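# Unscrew and unplug a monitor cable from a back-panel port

## Task

Free the monitor cable from the port on the back panel. First loosen both of its thumbscrews, then draw the plug straight out along the port's axis and leave it lying loose, away from the port. If the plug tilts more than the port permits while it is still inside, the task fails at that moment. The result only counts if it stays that way with nothing held by the robot, so release the plug and move the grippers away at the end.

## Robot and tools

Robot: two 6-joint arms, left_arm and right_arm, each with a parallel gripper. Joint order for every row and every per-joint list: waist, shoulder, elbow, forearm roll, wrist pitch, wrist roll. Stated ranges in rad: waist -6.283..6.283, shoulder -2.059..2.094, elbow -3.927..0.192, forearm roll -6.283..6.283, wrist pitch -1.693..3.142, wrist roll -6.283..6.283. The true ends may differ by up to 0.010 rad either way.

Frame: a single world frame. Origin on the table top midway between the arms, +x out over the table, +z up, left_arm on the +y side. The names left and right are arm names, not image sides. Gripper geometry: the fingers point along the gripper's +z axis and close along its y axis. The reported end-effector point is between the pads when closed, about 2 cm behind the fingertips. Closing pushes the tips about 10 mm further along +z.

Row format: one list of 14 numbers covering both arms, even if one arm stays still. Numbers 1-6 are left_arm's absolute joint targets in rad, number 7 is its opening. Numbers 8-14 are the same for right_arm. Opening is an absolute command from -1 (closed) to +1 (fully open).

execute_actions(actions): actions is a list of actions. Each action is a table of up to 15 rows, and one row is one control step of 1/30 s. If a table is shorter, its last row repeats until 15 steps are done, so each action lasts 0.5 s. An empty list only returns the current state and images. The call is rejected if any target lies more than 0.010 rad beyond a range end and further out than the joint's last reported angle. Targets past a real end are clipped to it, and a "joint sent to its limit" line may appear. Drive limits: each joint target changes at most 3.14 rad/s, reaching that speed takes 0.16 s, and all of an arm's joints are timed to arrive together. Per step, a joint's target stays within 0.623 rad of its measured angle. If the targets would put the gripper more than 70 mm from where it is, they are scaled back. An unfinished motion may not complete on its own, so command the rest. To keep a joint still, resend its "Joint targets" value.

move(target, speed, blocking): target is one absolute 14-number row in the same format. All joints follow synchronized paths, so the hand usually traces a curve. speed is the top rate in rad/s of whichever joint has farthest to go: 0.01 to 2, default 0.5. Paths take 0.5 to 10 s and are cut off at 10 s. Finger values are applied at the start. Paths ignore obstacles and the other arm. Faster moves and targets set deeper past a contact hit and press harder. With blocking=false the result comes after 0.5 s while motion continues. Check it with wait(0), and call wait or stop before sending any new rows or moves. The "move:" line reports the ending (done, off_target, moving, held, fault), limits=held or limits=none, and each arm's joint furthest from its target. limits=held means a check blocked some steps, after which the arm may jump faster than speed.

wait(seconds): 0 to 10. The arms keep their last command, a running move continues, and the wait returns early when the move ends. stop(): brakes a running move, and braking needs room. The fingers are not stopped. zoom_image(camera, region): region [x0, y0, x1, y1] in pixels of that camera's latest image, origin top-left, at most 504x504. finished_scene(scene): give the number of the scene you are in. It ends that scene for good after the last command is held, and it reports success.

Cameras, all 896x504: cam_head_left, cam_head_right, cam_high, cam_low, cam_left_wrist, cam_right_wrist. Calibrations (K, distortion, world-to-camera transform) are supplied but can be off by a few degrees and millimetres. Wrist camera poses are derived from joint readings.

Result lines: each arm's end-effector position (m), quaternion wxyz, and linear and angular velocity, all in the world frame. The printed position can drift at long reach. Joint positions and Joint velocities give one block per arm: the six joints, then the pad gap in m (0.084 when fully open). "Joint targets" shows what the joints are currently driven toward. grip_measured is the measured opening on the command scale. "joint command not followed" means a clearance check altered some of an arm's targets. Step readings list joint angles at some steps, and HELD marks steps where an arm's part of the row was blocked. Joint torques are the raw drive output, with an offset and noise, and are nonzero in free air.

Gripping: to hold something, command an opening well below grip_measured. The lower you go, the harder it squeezes, up to about 24 N per pad. Sending grip_measured back presses lightly, and wide parts may slip. A fast close can press harder than that.

Hazards: a torque fault happens when contact torque reaches a load limit. Limits in N m: waist 45, shoulder 45, elbow 27, forearm roll 27, wrist pitch 18, wrist roll 18. A held object's weight counts toward them. After a fault the arm backs off, freezes for 10 s and drops the rest of the call. Holding loads heats motors. A MOTOR HOT line appears at 65 °C, and at 80 °C the arm brakes until it cools. The robot keeps its last command while you compose a reply. Do not let the arms strike or press each other. Do not drop or slam things or push hard. Do not knock anything off the table, because that fails the task. Never tilt the plug while it is still seated. Loose objects may occasionally be nudged by outside forces. Smooth, economical motion is preferred.

Each tool is called after "Call:" as name(argument=value, ...) on one line, values as JSON.

## Session

Call:
execute_actions(actions=[])

Scene clock: 0.00 s.
left_arm: end_effector_position=(+0.5029, +0.5169, +0.2350) grip_measured=+0.37 end_effector_quat_wxyz=(+0.183, +0.752, +0.496, -0.394) end_effector_velocity=(+0.000, -0.000, +0.001) end_effector_angular_velocity=(+0.000, -0.002, -0.001) | right_arm: end_effector_position=(+0.3887, +0.0056, +0.3123) grip_measured=-0.58 end_effector_quat_wxyz=(-0.070, +0.313, +0.947, -0.012) end_effector_velocity=(-0.000, +0.000, -0.000) end_effector_angular_velocity=(-0.001, +0.000, +0.001)
Joint names: [waist, shoulder, elbow, forearm roll, wrist pitch, wrist roll]
Joint positions: left_arm=[ 0.628  0.788 -2.167 -0.463  2.164 -0.742  0.06 ] | right_arm=[ 0.477  0.178 -1.616  0.098  1.541 -1.898  0.019]
Joint velocities: left_arm=[-0.    -0.001 -0.    -0.     0.     0.001 -0.   ] | right_arm=[ 0.     0.001  0.    -0.     0.    -0.001 -0.   ]
Joint torques (N m, as the arm reports them, + toward a larger angle): no reading
Motor temperatures (°C, as the motors report them): left_arm=[26 30 35 29 30 29] | right_arm=[29 29 29 30 33 33]
Joint targets: left_arm=[0.628 0.788 -2.167 -0.463 2.164 -0.742] | right_arm=[0.477 0.178 -1.616 0.098 1.541 -1.898]

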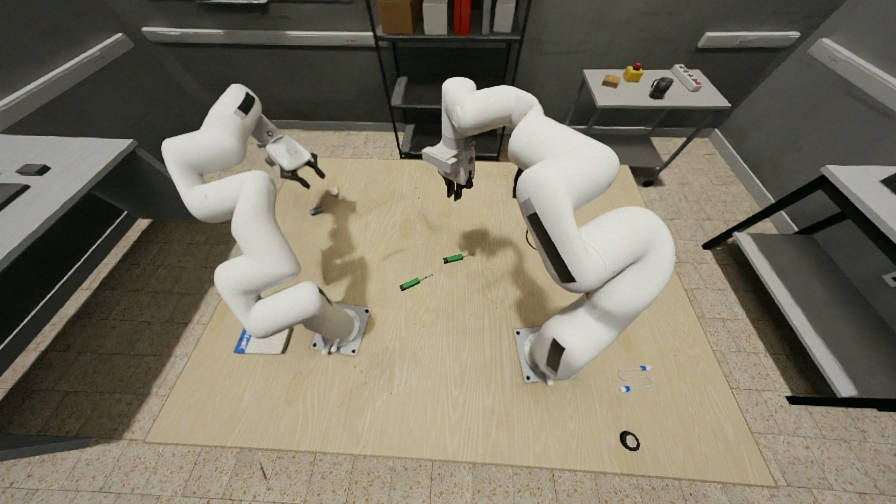

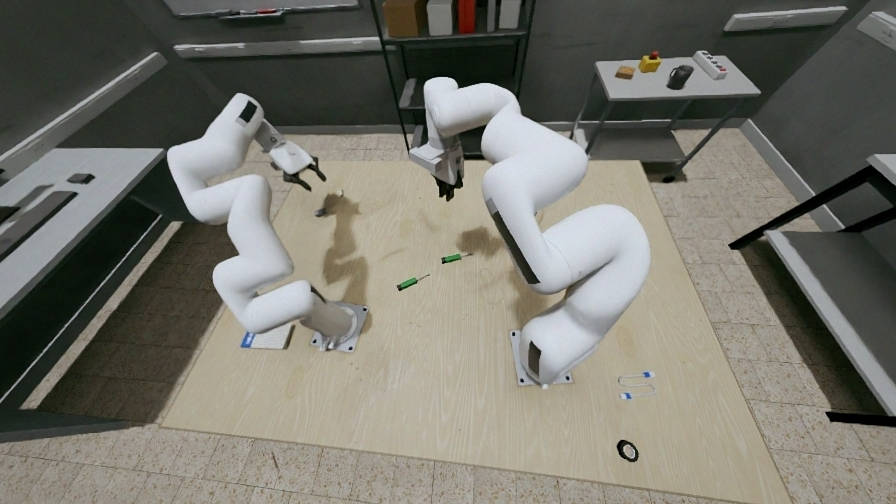

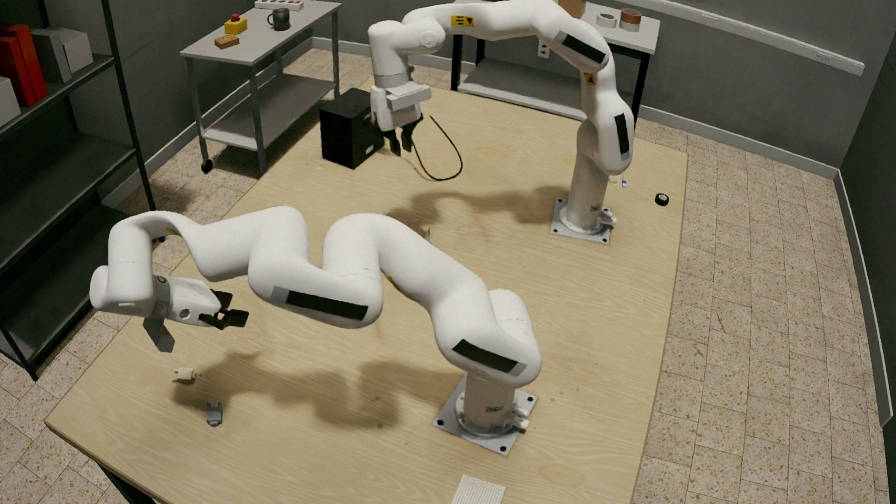

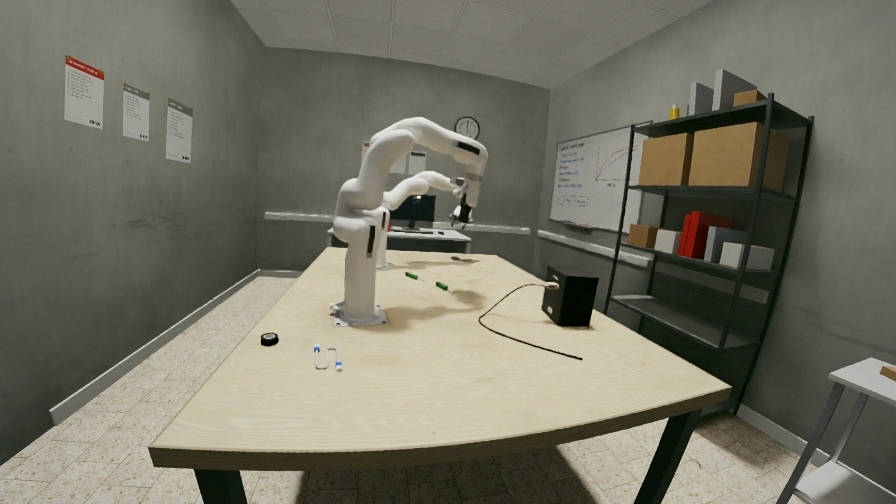

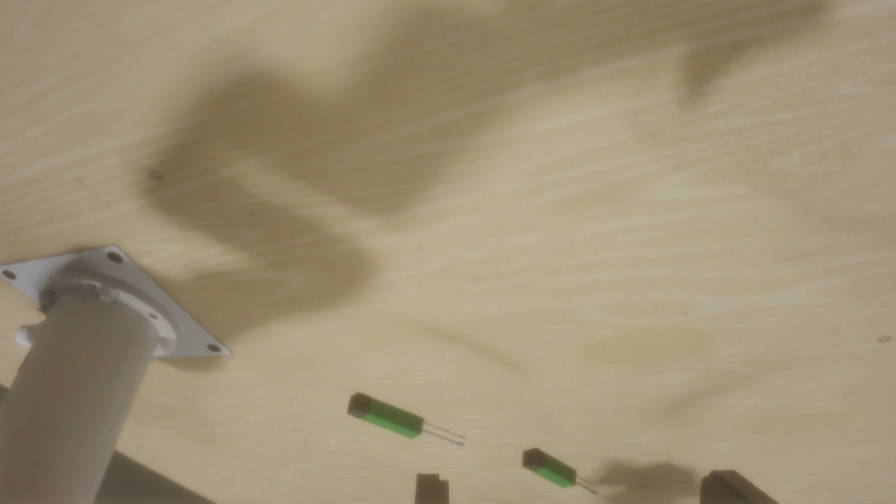

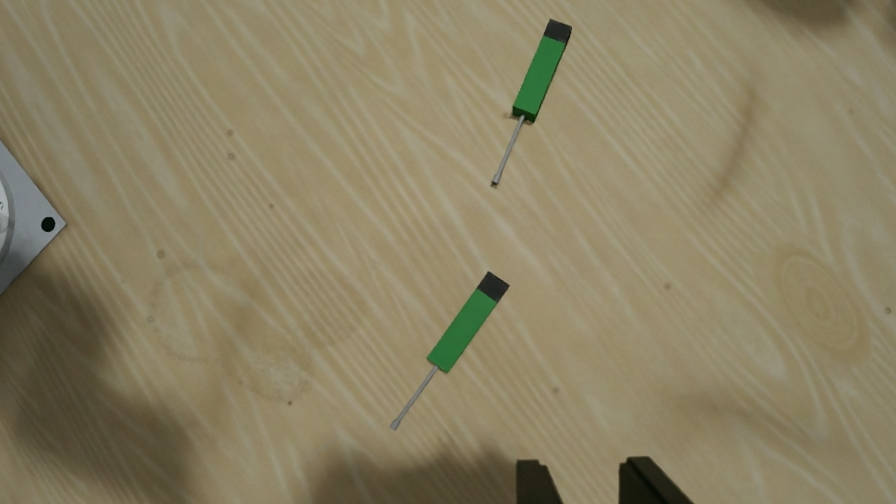

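Call:
move(target=[0.628,0.788,-2.167,-0.463,2.164,-0.742,0.4,-0.2,0.2,-0.24,3.1416,1.53,0,1], speed=1.5)

Scene clock: 26.20 s.
left_arm: end_effector_position=(+0.5027, +0.5170, +0.2348) grip_measured=+0.39 end_effector_quat_wxyz=(+0.183, +0.752, +0.496, -0.394) end_effector_velocity=(+0.000, -0.000, +0.001) end_effector_angular_velocity=(+0.000, -0.002, -0.001) | right_arm: end_effector_position=(+0.4426, -0.3324, +0.1200) grip_measured=+1.00 end_effector_quat_wxyz=(+0.707, +0.022, +0.707, -0.022) end_effector_velocity=(-0.001, -0.002, -0.000) end_effector_angular_velocity=(-0.000, +0.001, -0.005)
Joint names: [waist, shoulder, elbow, forearm roll, wrist pitch, wrist roll]
Joint positions: left_arm=[ 0.628  0.788 -2.167 -0.463  2.164 -0.742  0.061] | right_arm=[-0.2    0.2   -0.24   3.141  1.53  -0.     0.084]
Joint velocities: left_arm=[-0.001 -0.    -0.002 -0.     0.     0.    -0.   ] | right_arm=[-0.002 -0.001  0.002  0.003 -0.    -0.     0.   ]
Joint torques (N m, as the arm reports them, + toward a larger angle): left_arm=[  0.83 -29.41 -22.16  -0.29   0.5   -0.67] | right_arm=[ -2.1  -18.96  -7.1   -0.29   1.62   0.38]
Motor temperatures (°C, as the motors report them): left_arm=[26 30 37 29 30 29] | right_arm=[29 29 31 30 33 33]
Joint targets: left_arm=[0.628 0.788 -2.167 -0.463 2.164 -0.742] | right_arm=[-0.200 0.200 -0.240 3.142 1.530 -0.000]
move: done; limits=none; left_arm: farthest joint: the waist, 0.000 radians from its target (0.000 radians at the start); right_arm: farthest joint: the waist, 0.000 radians from its target (0.677 radians at the start)
camera_calibration (this result's frames):
cam_left_wrist: T_world_to_cam=[[0.902396, -0.417192, -0.107852, -0.18537], [-0.183258, -0.598088, 0.780197, 0.281897], [-0.389996, -0.684282, -0.616166, 0.827216], [0, 0, 0, 1]] pos_world=[0.541548, 0.657313, 0.269775]
cam_right_wrist: T_world_to_cam=[[0.046531, 0.998916, -0.0012467, 0.343458], [-0.0158464, 0.00198604, 0.999872, -0.0446209], [0.998791, -0.0465053, 0.0159216, -0.326824], [0, 0, 0, 1]] pos_world=[0.30974, -0.358196, 0.0502469]

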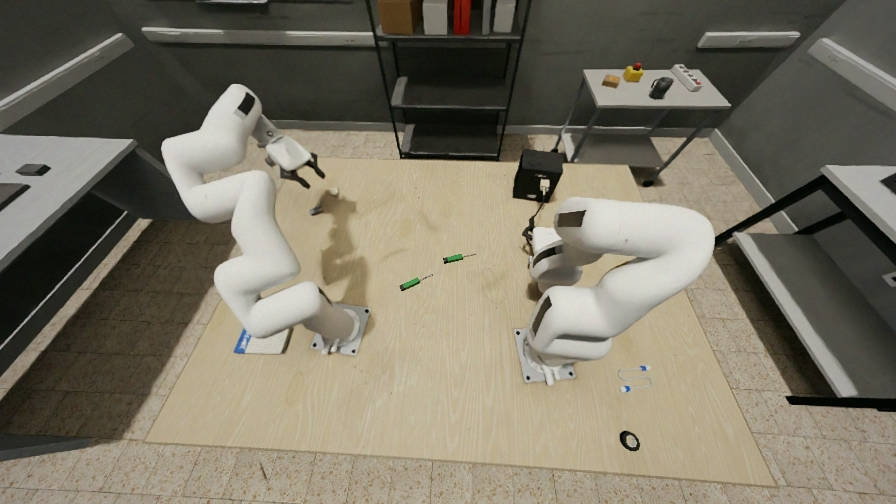

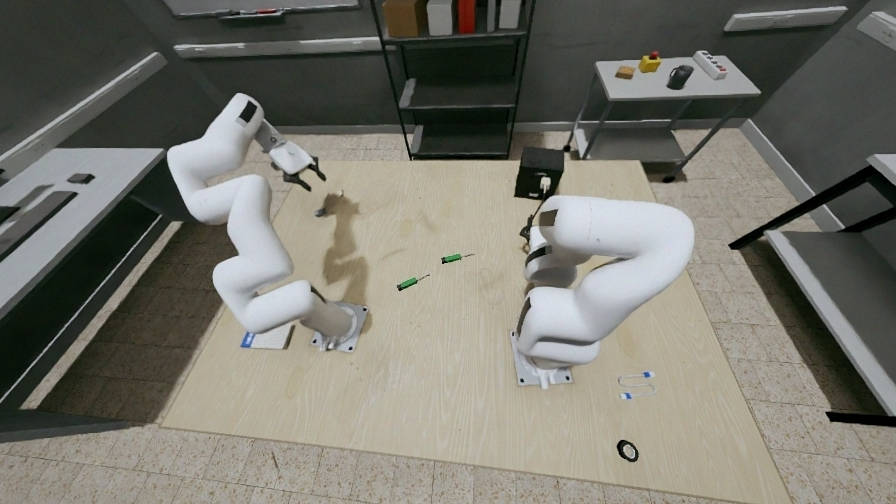

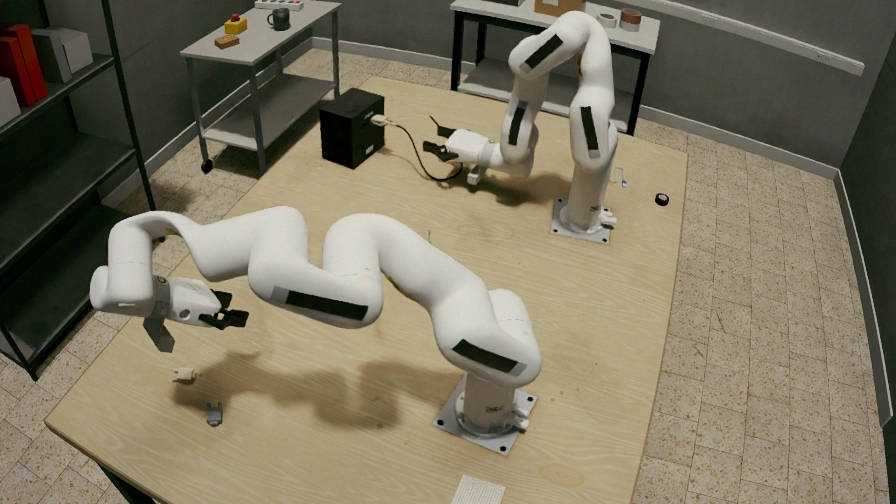

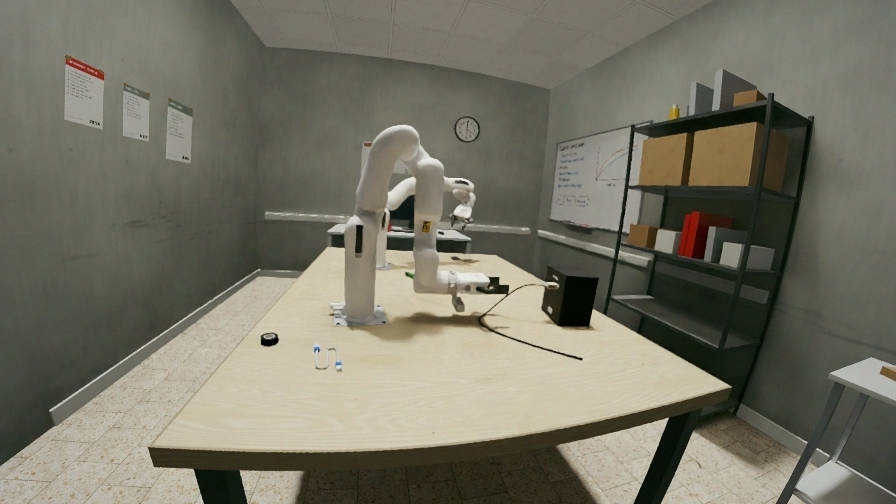

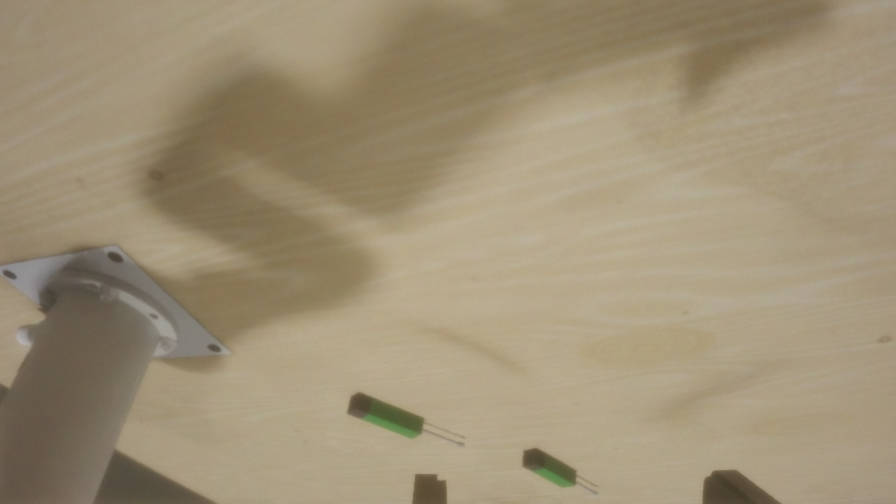

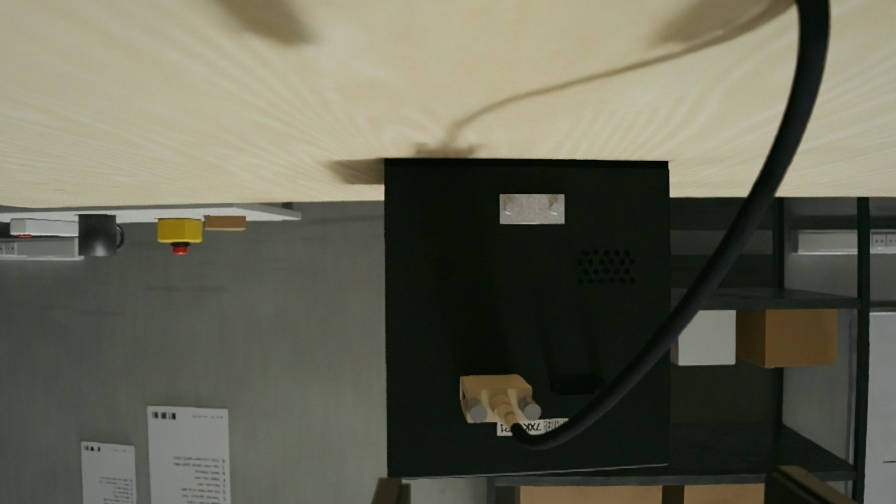

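Call:
move(target=[0.628,0.788,-2.167,-0.463,2.164,-0.742,0.4,-0.2,0.2,-0.24,3.1416,1.53,3.1416,1], speed=2)

Call:
zoom_image(camera="cam_right_wrist", region=[400,300,700,500])

Call:
zoom_image(camera="cam_head_left", region=[490,130,610,230])

Scene clock: 36.80 s.
left_arm: end_effector_position=(+0.5027, +0.5170, +0.2348) grip_measured=+0.39 end_effector_quat_wxyz=(+0.183, +0.752, +0.496, -0.394) end_effector_velocity=(+0.000, -0.000, +0.000) end_effector_angular_velocity=(-0.000, +0.000, +0.000) | right_arm: end_effector_position=(+0.4425, -0.3326, +0.1199) grip_measured=+1.00 end_effector_quat_wxyz=(+0.022, +0.707, -0.022, +0.706) end_effector_velocity=(-0.000, -0.000, -0.000) end_effector_angular_velocity=(+0.004, +0.001, -0.000)
Joint names: [waist, shoulder, elbow, forearm roll, wrist pitch, wrist roll]
Joint positions: left_arm=[ 0.628  0.788 -2.167 -0.463  2.164 -0.742  0.061] | right_arm=[-0.2    0.2   -0.24   3.142  1.53   3.141  0.084]
Joint velocities: left_arm=[ 0.    -0.    -0.    -0.     0.    -0.001 -0.   ] | right_arm=[ 0.     0.001 -0.     0.001 -0.     0.003 -0.   ]
Joint torques (N m, as the arm reports them, + toward a larger angle): left_arm=[  0.37 -29.95 -22.54  -1.04   0.54  -0.78] | right_arm=[ -1.81 -19.01  -7.44  -0.23   1.58   0.44]
Motor temperatures (°C, as the motors report them): left_arm=[26 30 37 29 30 29] | right_arm=[29 29 30 30 33 33]
Joint targets: left_arm=[0.628 0.788 -2.167 -0.463 2.164 -0.742] | right_arm=[-0.200 0.200 -0.240 3.142 1.530 3.142]
move: done; limits=none; left_arm: farthest joint: the waist, 0.000 radians from its target (0.000 radians at the start); right_arm: farthest joint: the waist, 0.000 radians from its target (0.000 radians at the start)
camera_calibration (this result's frames):
cam_left_wrist: T_world_to_cam=[[0.902396, -0.417192, -0.107852, -0.18537], [-0.183258, -0.598088, 0.780197, 0.281897], [-0.389996, -0.684282, -0.616166, 0.827216], [0, 0, 0, 1]] pos_world=[0.541548, 0.657314, 0.269775]
cam_right_wrist: T_world_to_cam=[[-0.0797012, -0.996818, 0.00134521, -0.264612], [-0.0171496, 0.0000218941, -0.999853, 0.195159], [0.996671, -0.0797126, -0.0170967, -0.332833], [0, 0, 0, 1]] pos_world=[0.313982, -0.290305, 0.189795]

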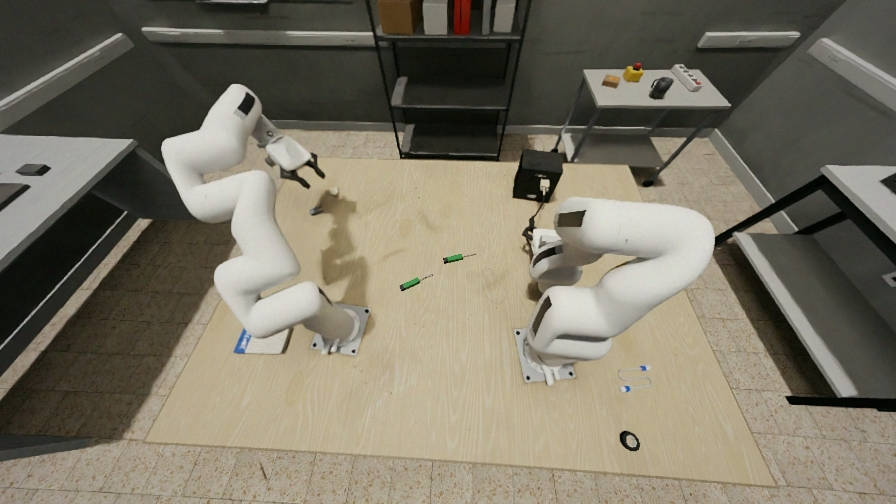

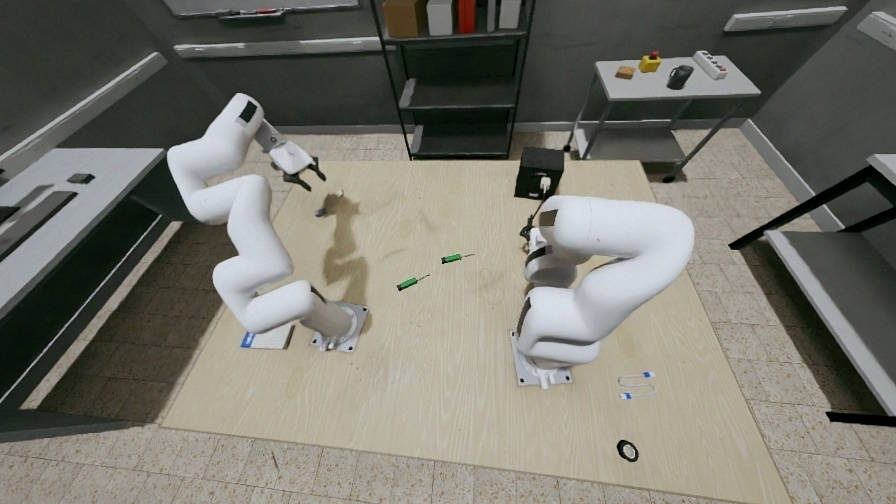

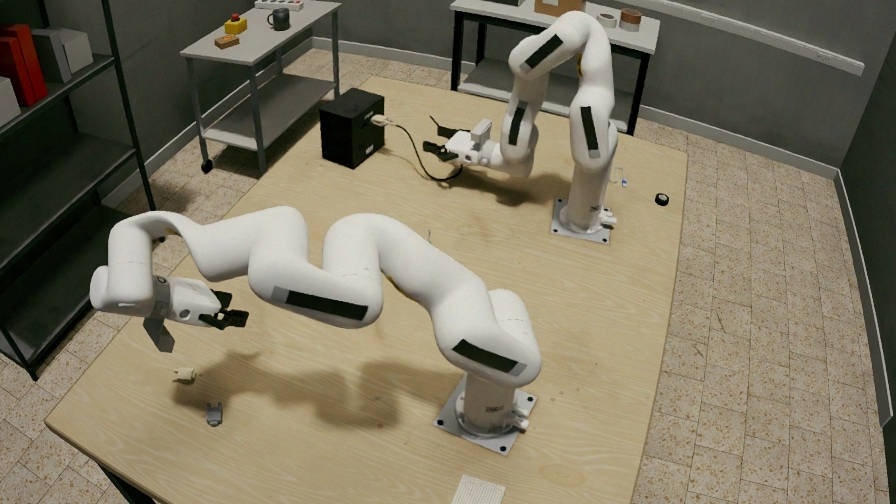

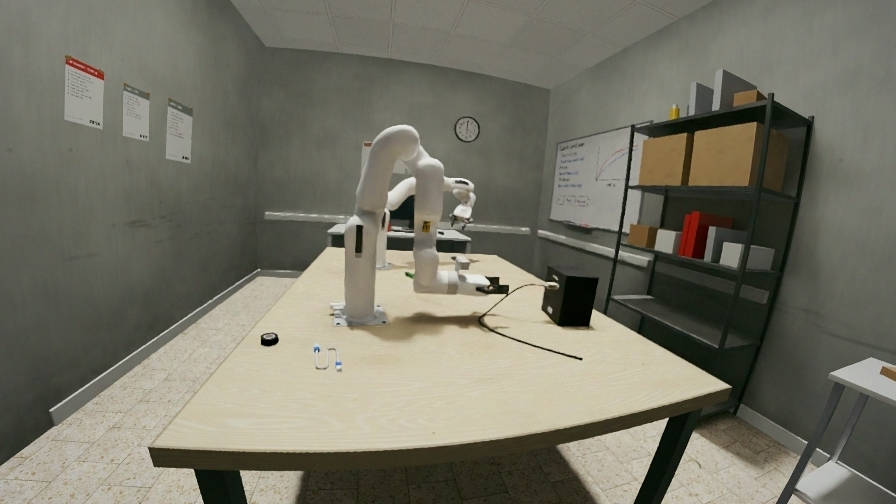

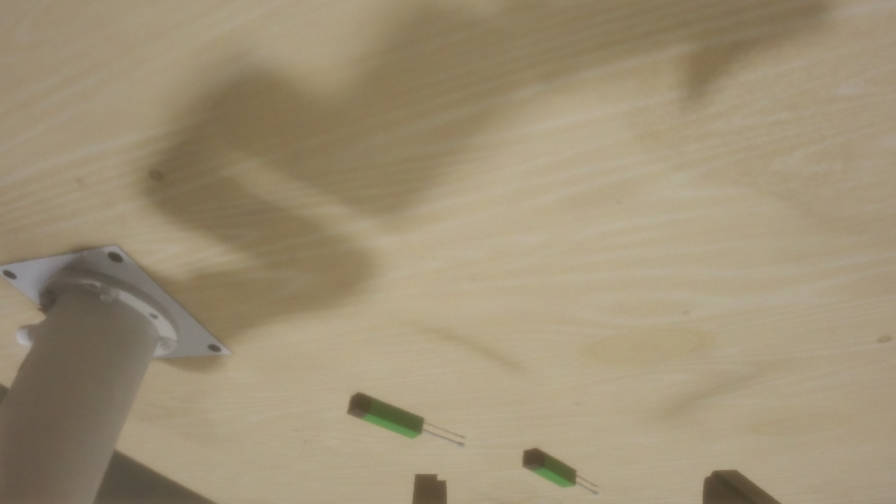

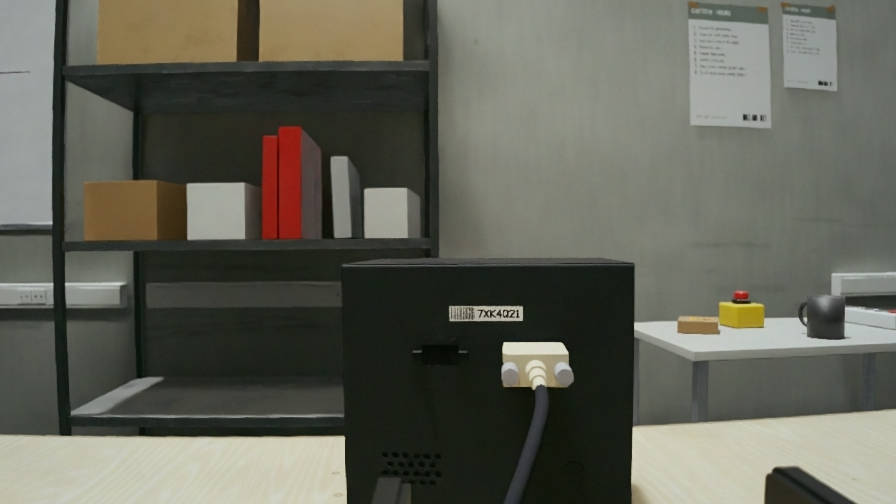

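Region (400, 300, 700, 500) of cam_right_wrist's 896x504 image, scaled by 1.680, with more detail than that image has.

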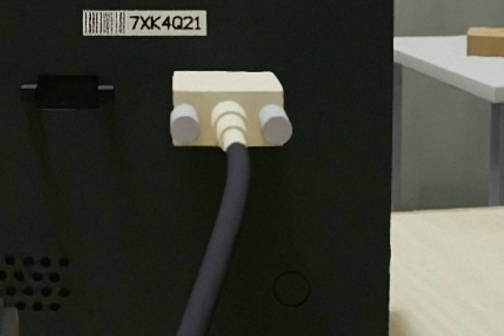

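Region (490, 130, 610, 230) of cam_head_left's 896x504 image, scaled by 4.200, with more detail than that image has.

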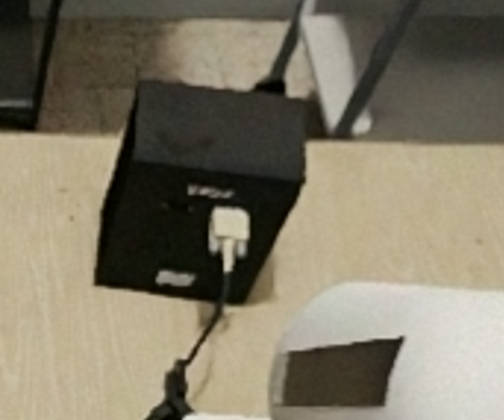

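Call:
move(target=[0.628,0.788,-2.167,-0.463,2.164,-0.742,0.4,-0.066,0.348,-0.601,3.404,1.326,3.1416,-0.5])

Call:
move(target=[0.628,0.788,-2.167,-0.463,2.164,-0.742,0.4,-0.066,0.348,-0.601,3.404,1.326,0,-0.5], speed=2)

Scene clock: 62.17 s.
left_arm: end_effector_position=(+0.5027, +0.5170, +0.2348) grip_measured=+0.39 end_effector_quat_wxyz=(+0.183, +0.752, +0.496, -0.394) end_effector_velocity=(+0.000, +0.000, +0.000) end_effector_angular_velocity=(-0.000, -0.000, +0.001) | right_arm: end_effector_position=(+0.5448, -0.3306, +0.1252) grip_measured=-0.50 end_effector_quat_wxyz=(+0.048, +0.703, -0.095, +0.703) end_effector_velocity=(-0.000, +0.000, +0.001) end_effector_angular_velocity=(-0.000, -0.002, +0.001)
Joint names: [waist, shoulder, elbow, forearm roll, wrist pitch, wrist roll]
Joint positions: left_arm=[ 0.628  0.788 -2.167 -0.463  2.164 -0.742  0.061] | right_arm=[-0.075  0.349 -0.597  3.414  1.324  3.142  0.022]
Joint velocities: left_arm=[ 0.001  0.    -0.001 -0.     0.    -0.     0.   ] | right_arm=[ 0.001 -0.001  0.001 -0.     0.002  0.    -0.   ]
Joint torques (N m, as the arm reports them, + toward a larger angle): left_arm=[  0.82 -30.31 -22.27  -1.17   0.62  -0.41] | right_arm=[ 21.8  -38.22 -27.06  -7.18   3.83   0.06]
Motor temperatures (°C, as the motors report them): left_arm=[26 31 38 29 30 29] | right_arm=[29 29 30 30 33 33]
Joint targets: left_arm=[0.628 0.788 -2.167 -0.463 2.164 -0.742] | right_arm=[-0.066 0.348 -0.601 3.404 1.326 3.142]
move: done; limits=none; left_arm: farthest joint: the waist, 0.000 radians from its target (0.000 radians at the start); right_arm: farthest joint: the forearm roll, 0.010 radians from its target (0.262 radians at the start)
camera_calibration (this result's frames):
cam_left_wrist: T_world_to_cam=[[0.902396, -0.417192, -0.107852, -0.18537], [-0.183258, -0.598088, 0.780197, 0.281897], [-0.389996, -0.684282, -0.616166, 0.827216], [0, 0, 0, 1]] pos_world=[0.541548, 0.657314, 0.269775]
cam_right_wrist: T_world_to_cam=[[-0.217155, -0.973985, -0.064779, -0.163811], [-0.0103518, 0.0686567, -0.997587, 0.220935], [0.976082, -0.21596, -0.0249916, -0.467409], [0, 0, 0, 1]] pos_world=[0.422945, -0.27566, 0.198109]

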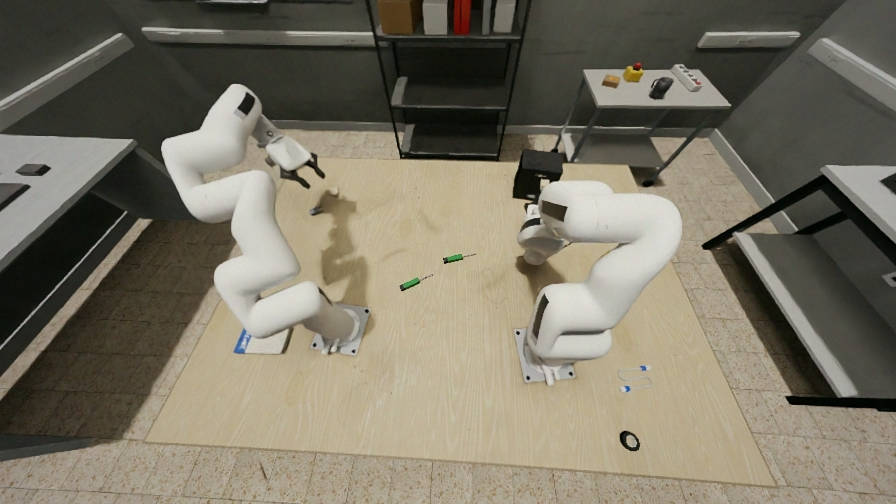

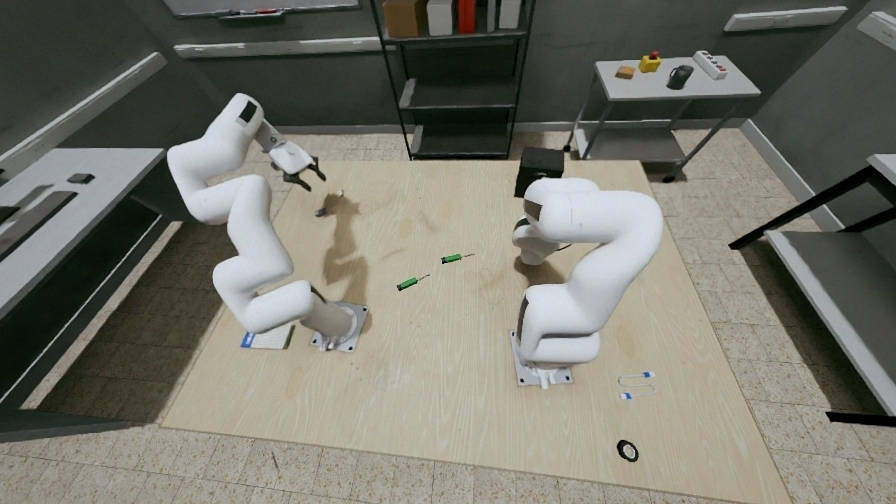

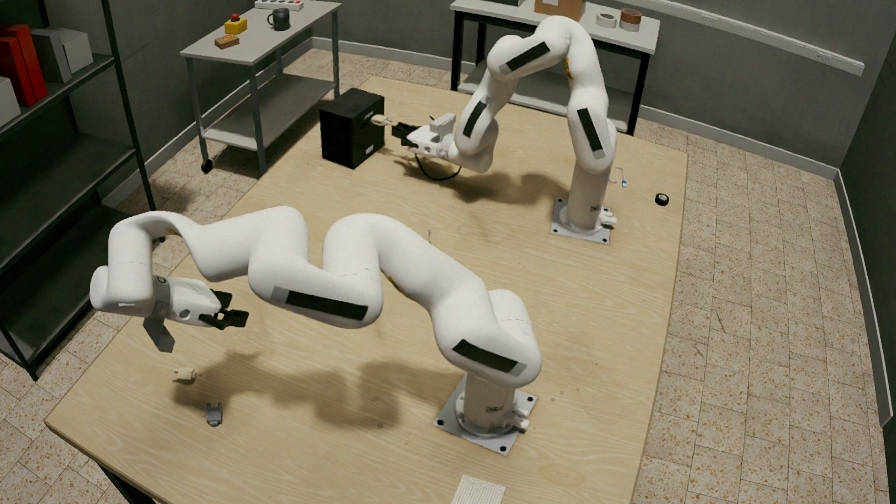

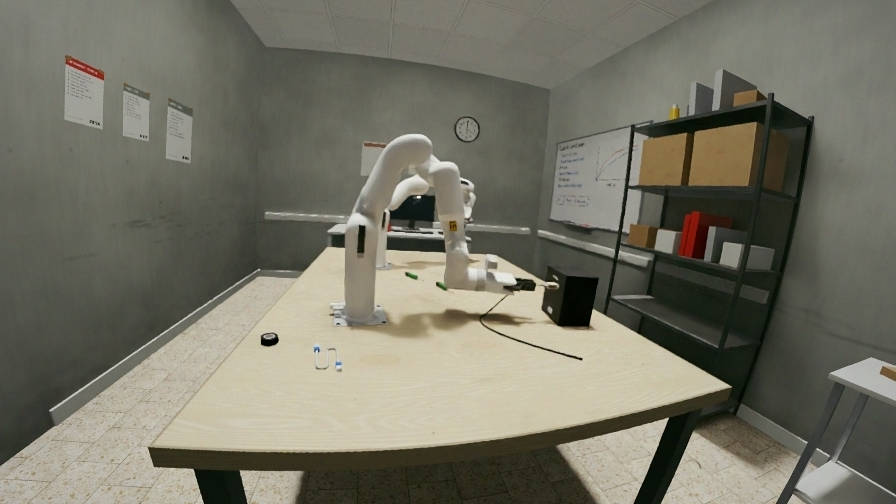

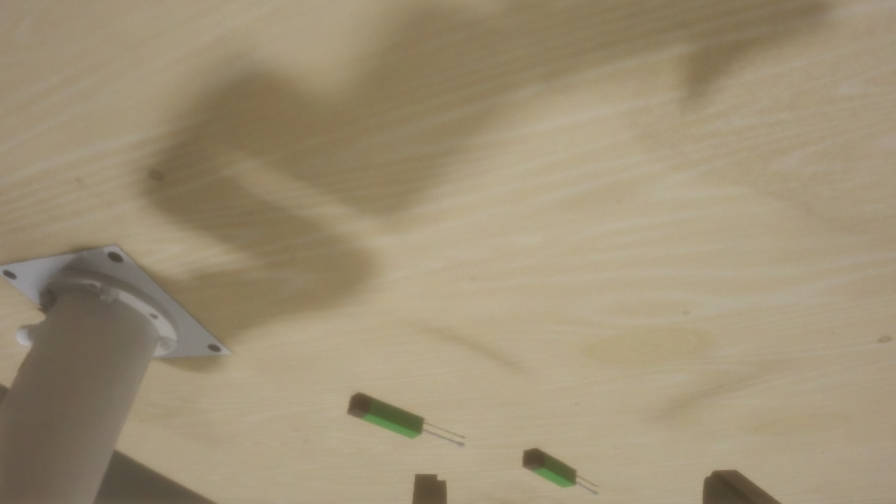

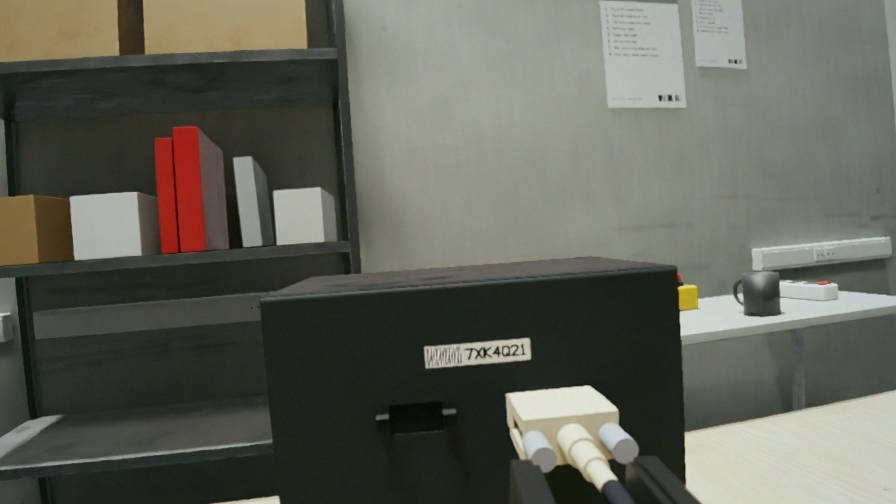

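Scene clock: 64.67 s.
left_arm: end_effector_position=(+0.5027, +0.5170, +0.2348) grip_measured=+0.39 end_effector_quat_wxyz=(+0.183, +0.752, +0.496, -0.394) end_effector_velocity=(+0.000, -0.000, +0.000) end_effector_angular_velocity=(+0.001, -0.001, -0.001) | right_arm: end_effector_position=(+0.5441, -0.3302, +0.1242) grip_measured=-0.50 end_effector_quat_wxyz=(+0.701, +0.095, +0.705, -0.047) end_effector_velocity=(+0.000, -0.000, +0.000) end_effector_angular_velocity=(-0.003, -0.000, +0.000)
Joint names: [waist, shoulder, elbow, forearm roll, wrist pitch, wrist roll]
Joint positions: left_arm=[ 0.628  0.788 -2.167 -0.463  2.164 -0.742  0.061] | right_arm=[-0.075  0.348 -0.595  3.413  1.32   0.     0.022]
Joint velocities: left_arm=[-0.001 -0.001 -0.     0.    -0.    -0.     0.   ] | right_arm=[-0.    -0.001  0.    -0.     0.    -0.003  0.   ]
Joint torques (N m, as the arm reports them, + toward a larger angle): left_arm=[  1.21 -30.71 -22.2   -0.66   0.63  -0.77] | right_arm=[ 21.99 -46.83 -27.78  -6.81   5.93  -0.59]
Motor temperatures (°C, as the motors report them): left_arm=[26 31 38 29 30 29] | right_arm=[29 29 30 30 33 33]
Joint targets: left_arm=[0.628 0.788 -2.167 -0.463 2.164 -0.742] | right_arm=[-0.066 0.348 -0.601 3.404 1.326 0.000]
move: done; limits=none; left_arm: farthest joint: the waist, 0.000 radians from its target (0.000 radians at the start); right_arm: farthest joint: the waist, 0.009 radians from its target (0.009 radians at the start)
camera_calibration (this result's frames):
cam_left_wrist: T_world_to_cam=[[0.902396, -0.417192, -0.107852, -0.18537], [-0.183258, -0.598088, 0.780197, 0.281897], [-0.389997, -0.684282, -0.616166, 0.827216], [0, 0, 0, 1]] pos_world=[0.541548, 0.657314, 0.269775]
cam_right_wrist: T_world_to_cam=[[0.184052, 0.980766, 0.064987, 0.247474], [-0.0172897, -0.0628759, 0.997872, -0.0675797], [0.982764, -0.184784, 0.00538474, -0.463745], [0, 0, 0, 1]] pos_world=[0.409036, -0.332656, 0.0538504]

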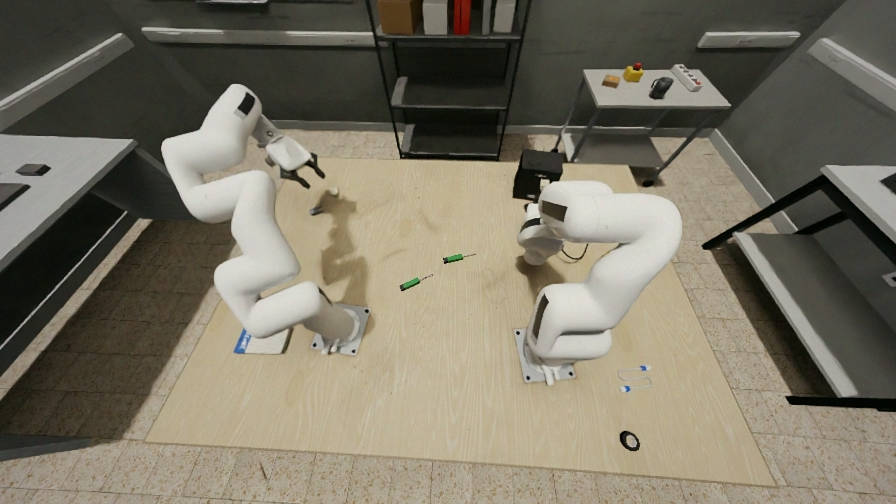

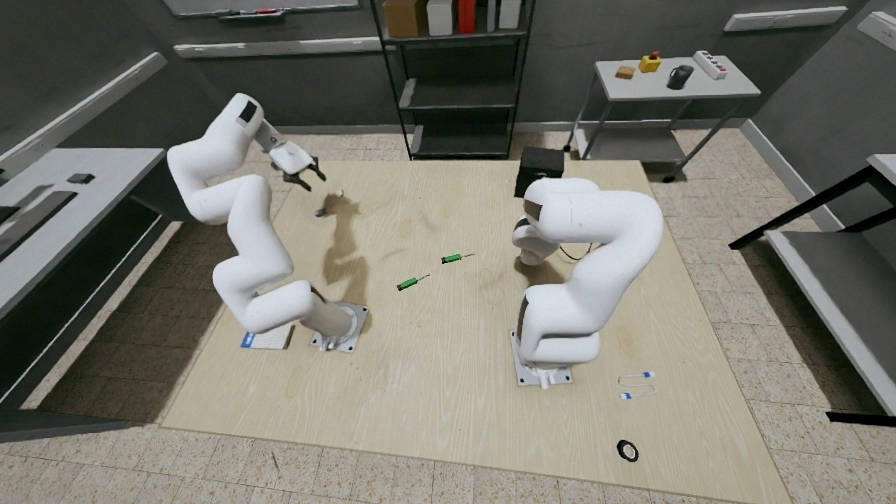

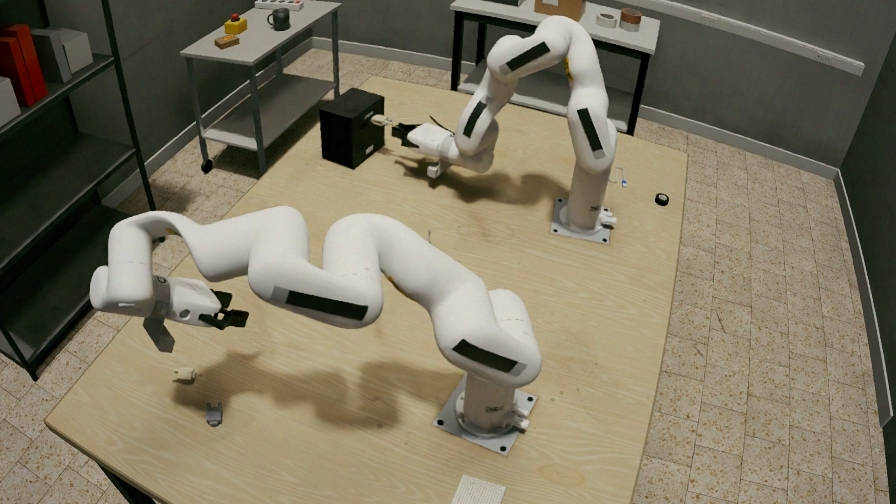

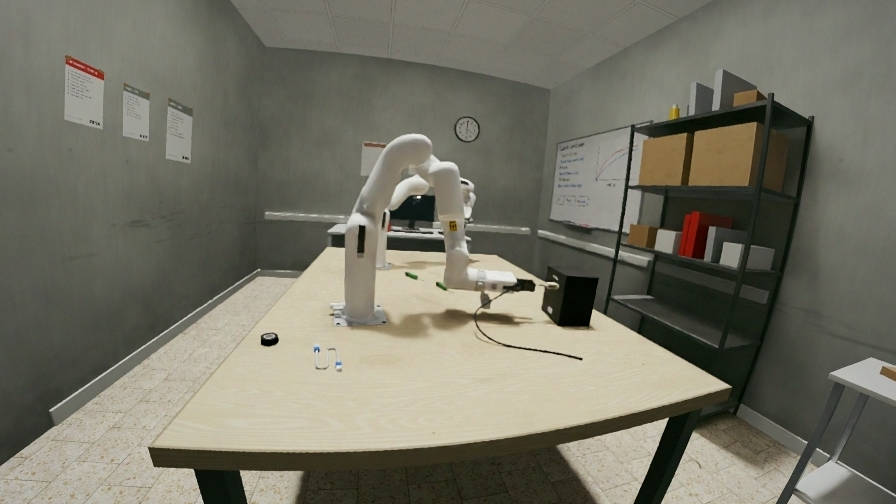

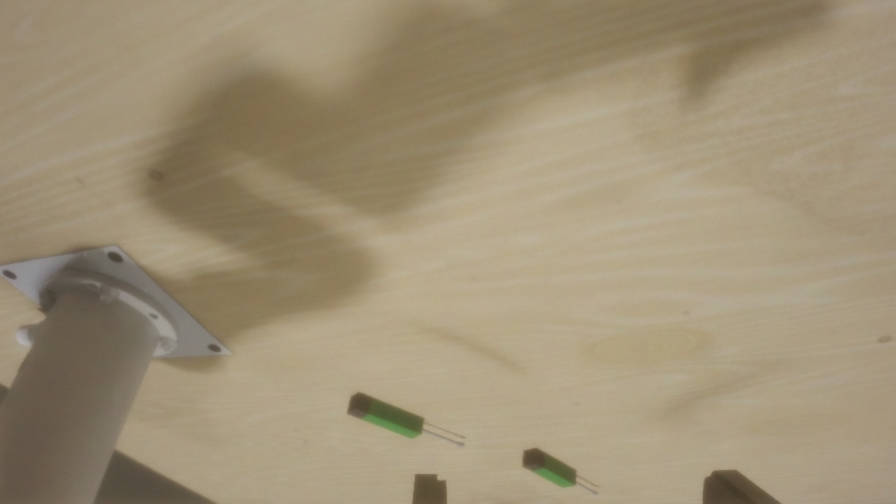

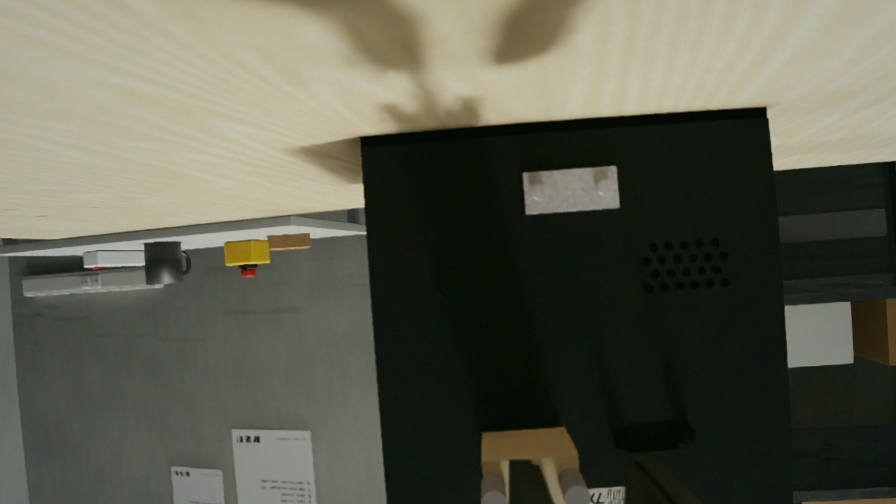

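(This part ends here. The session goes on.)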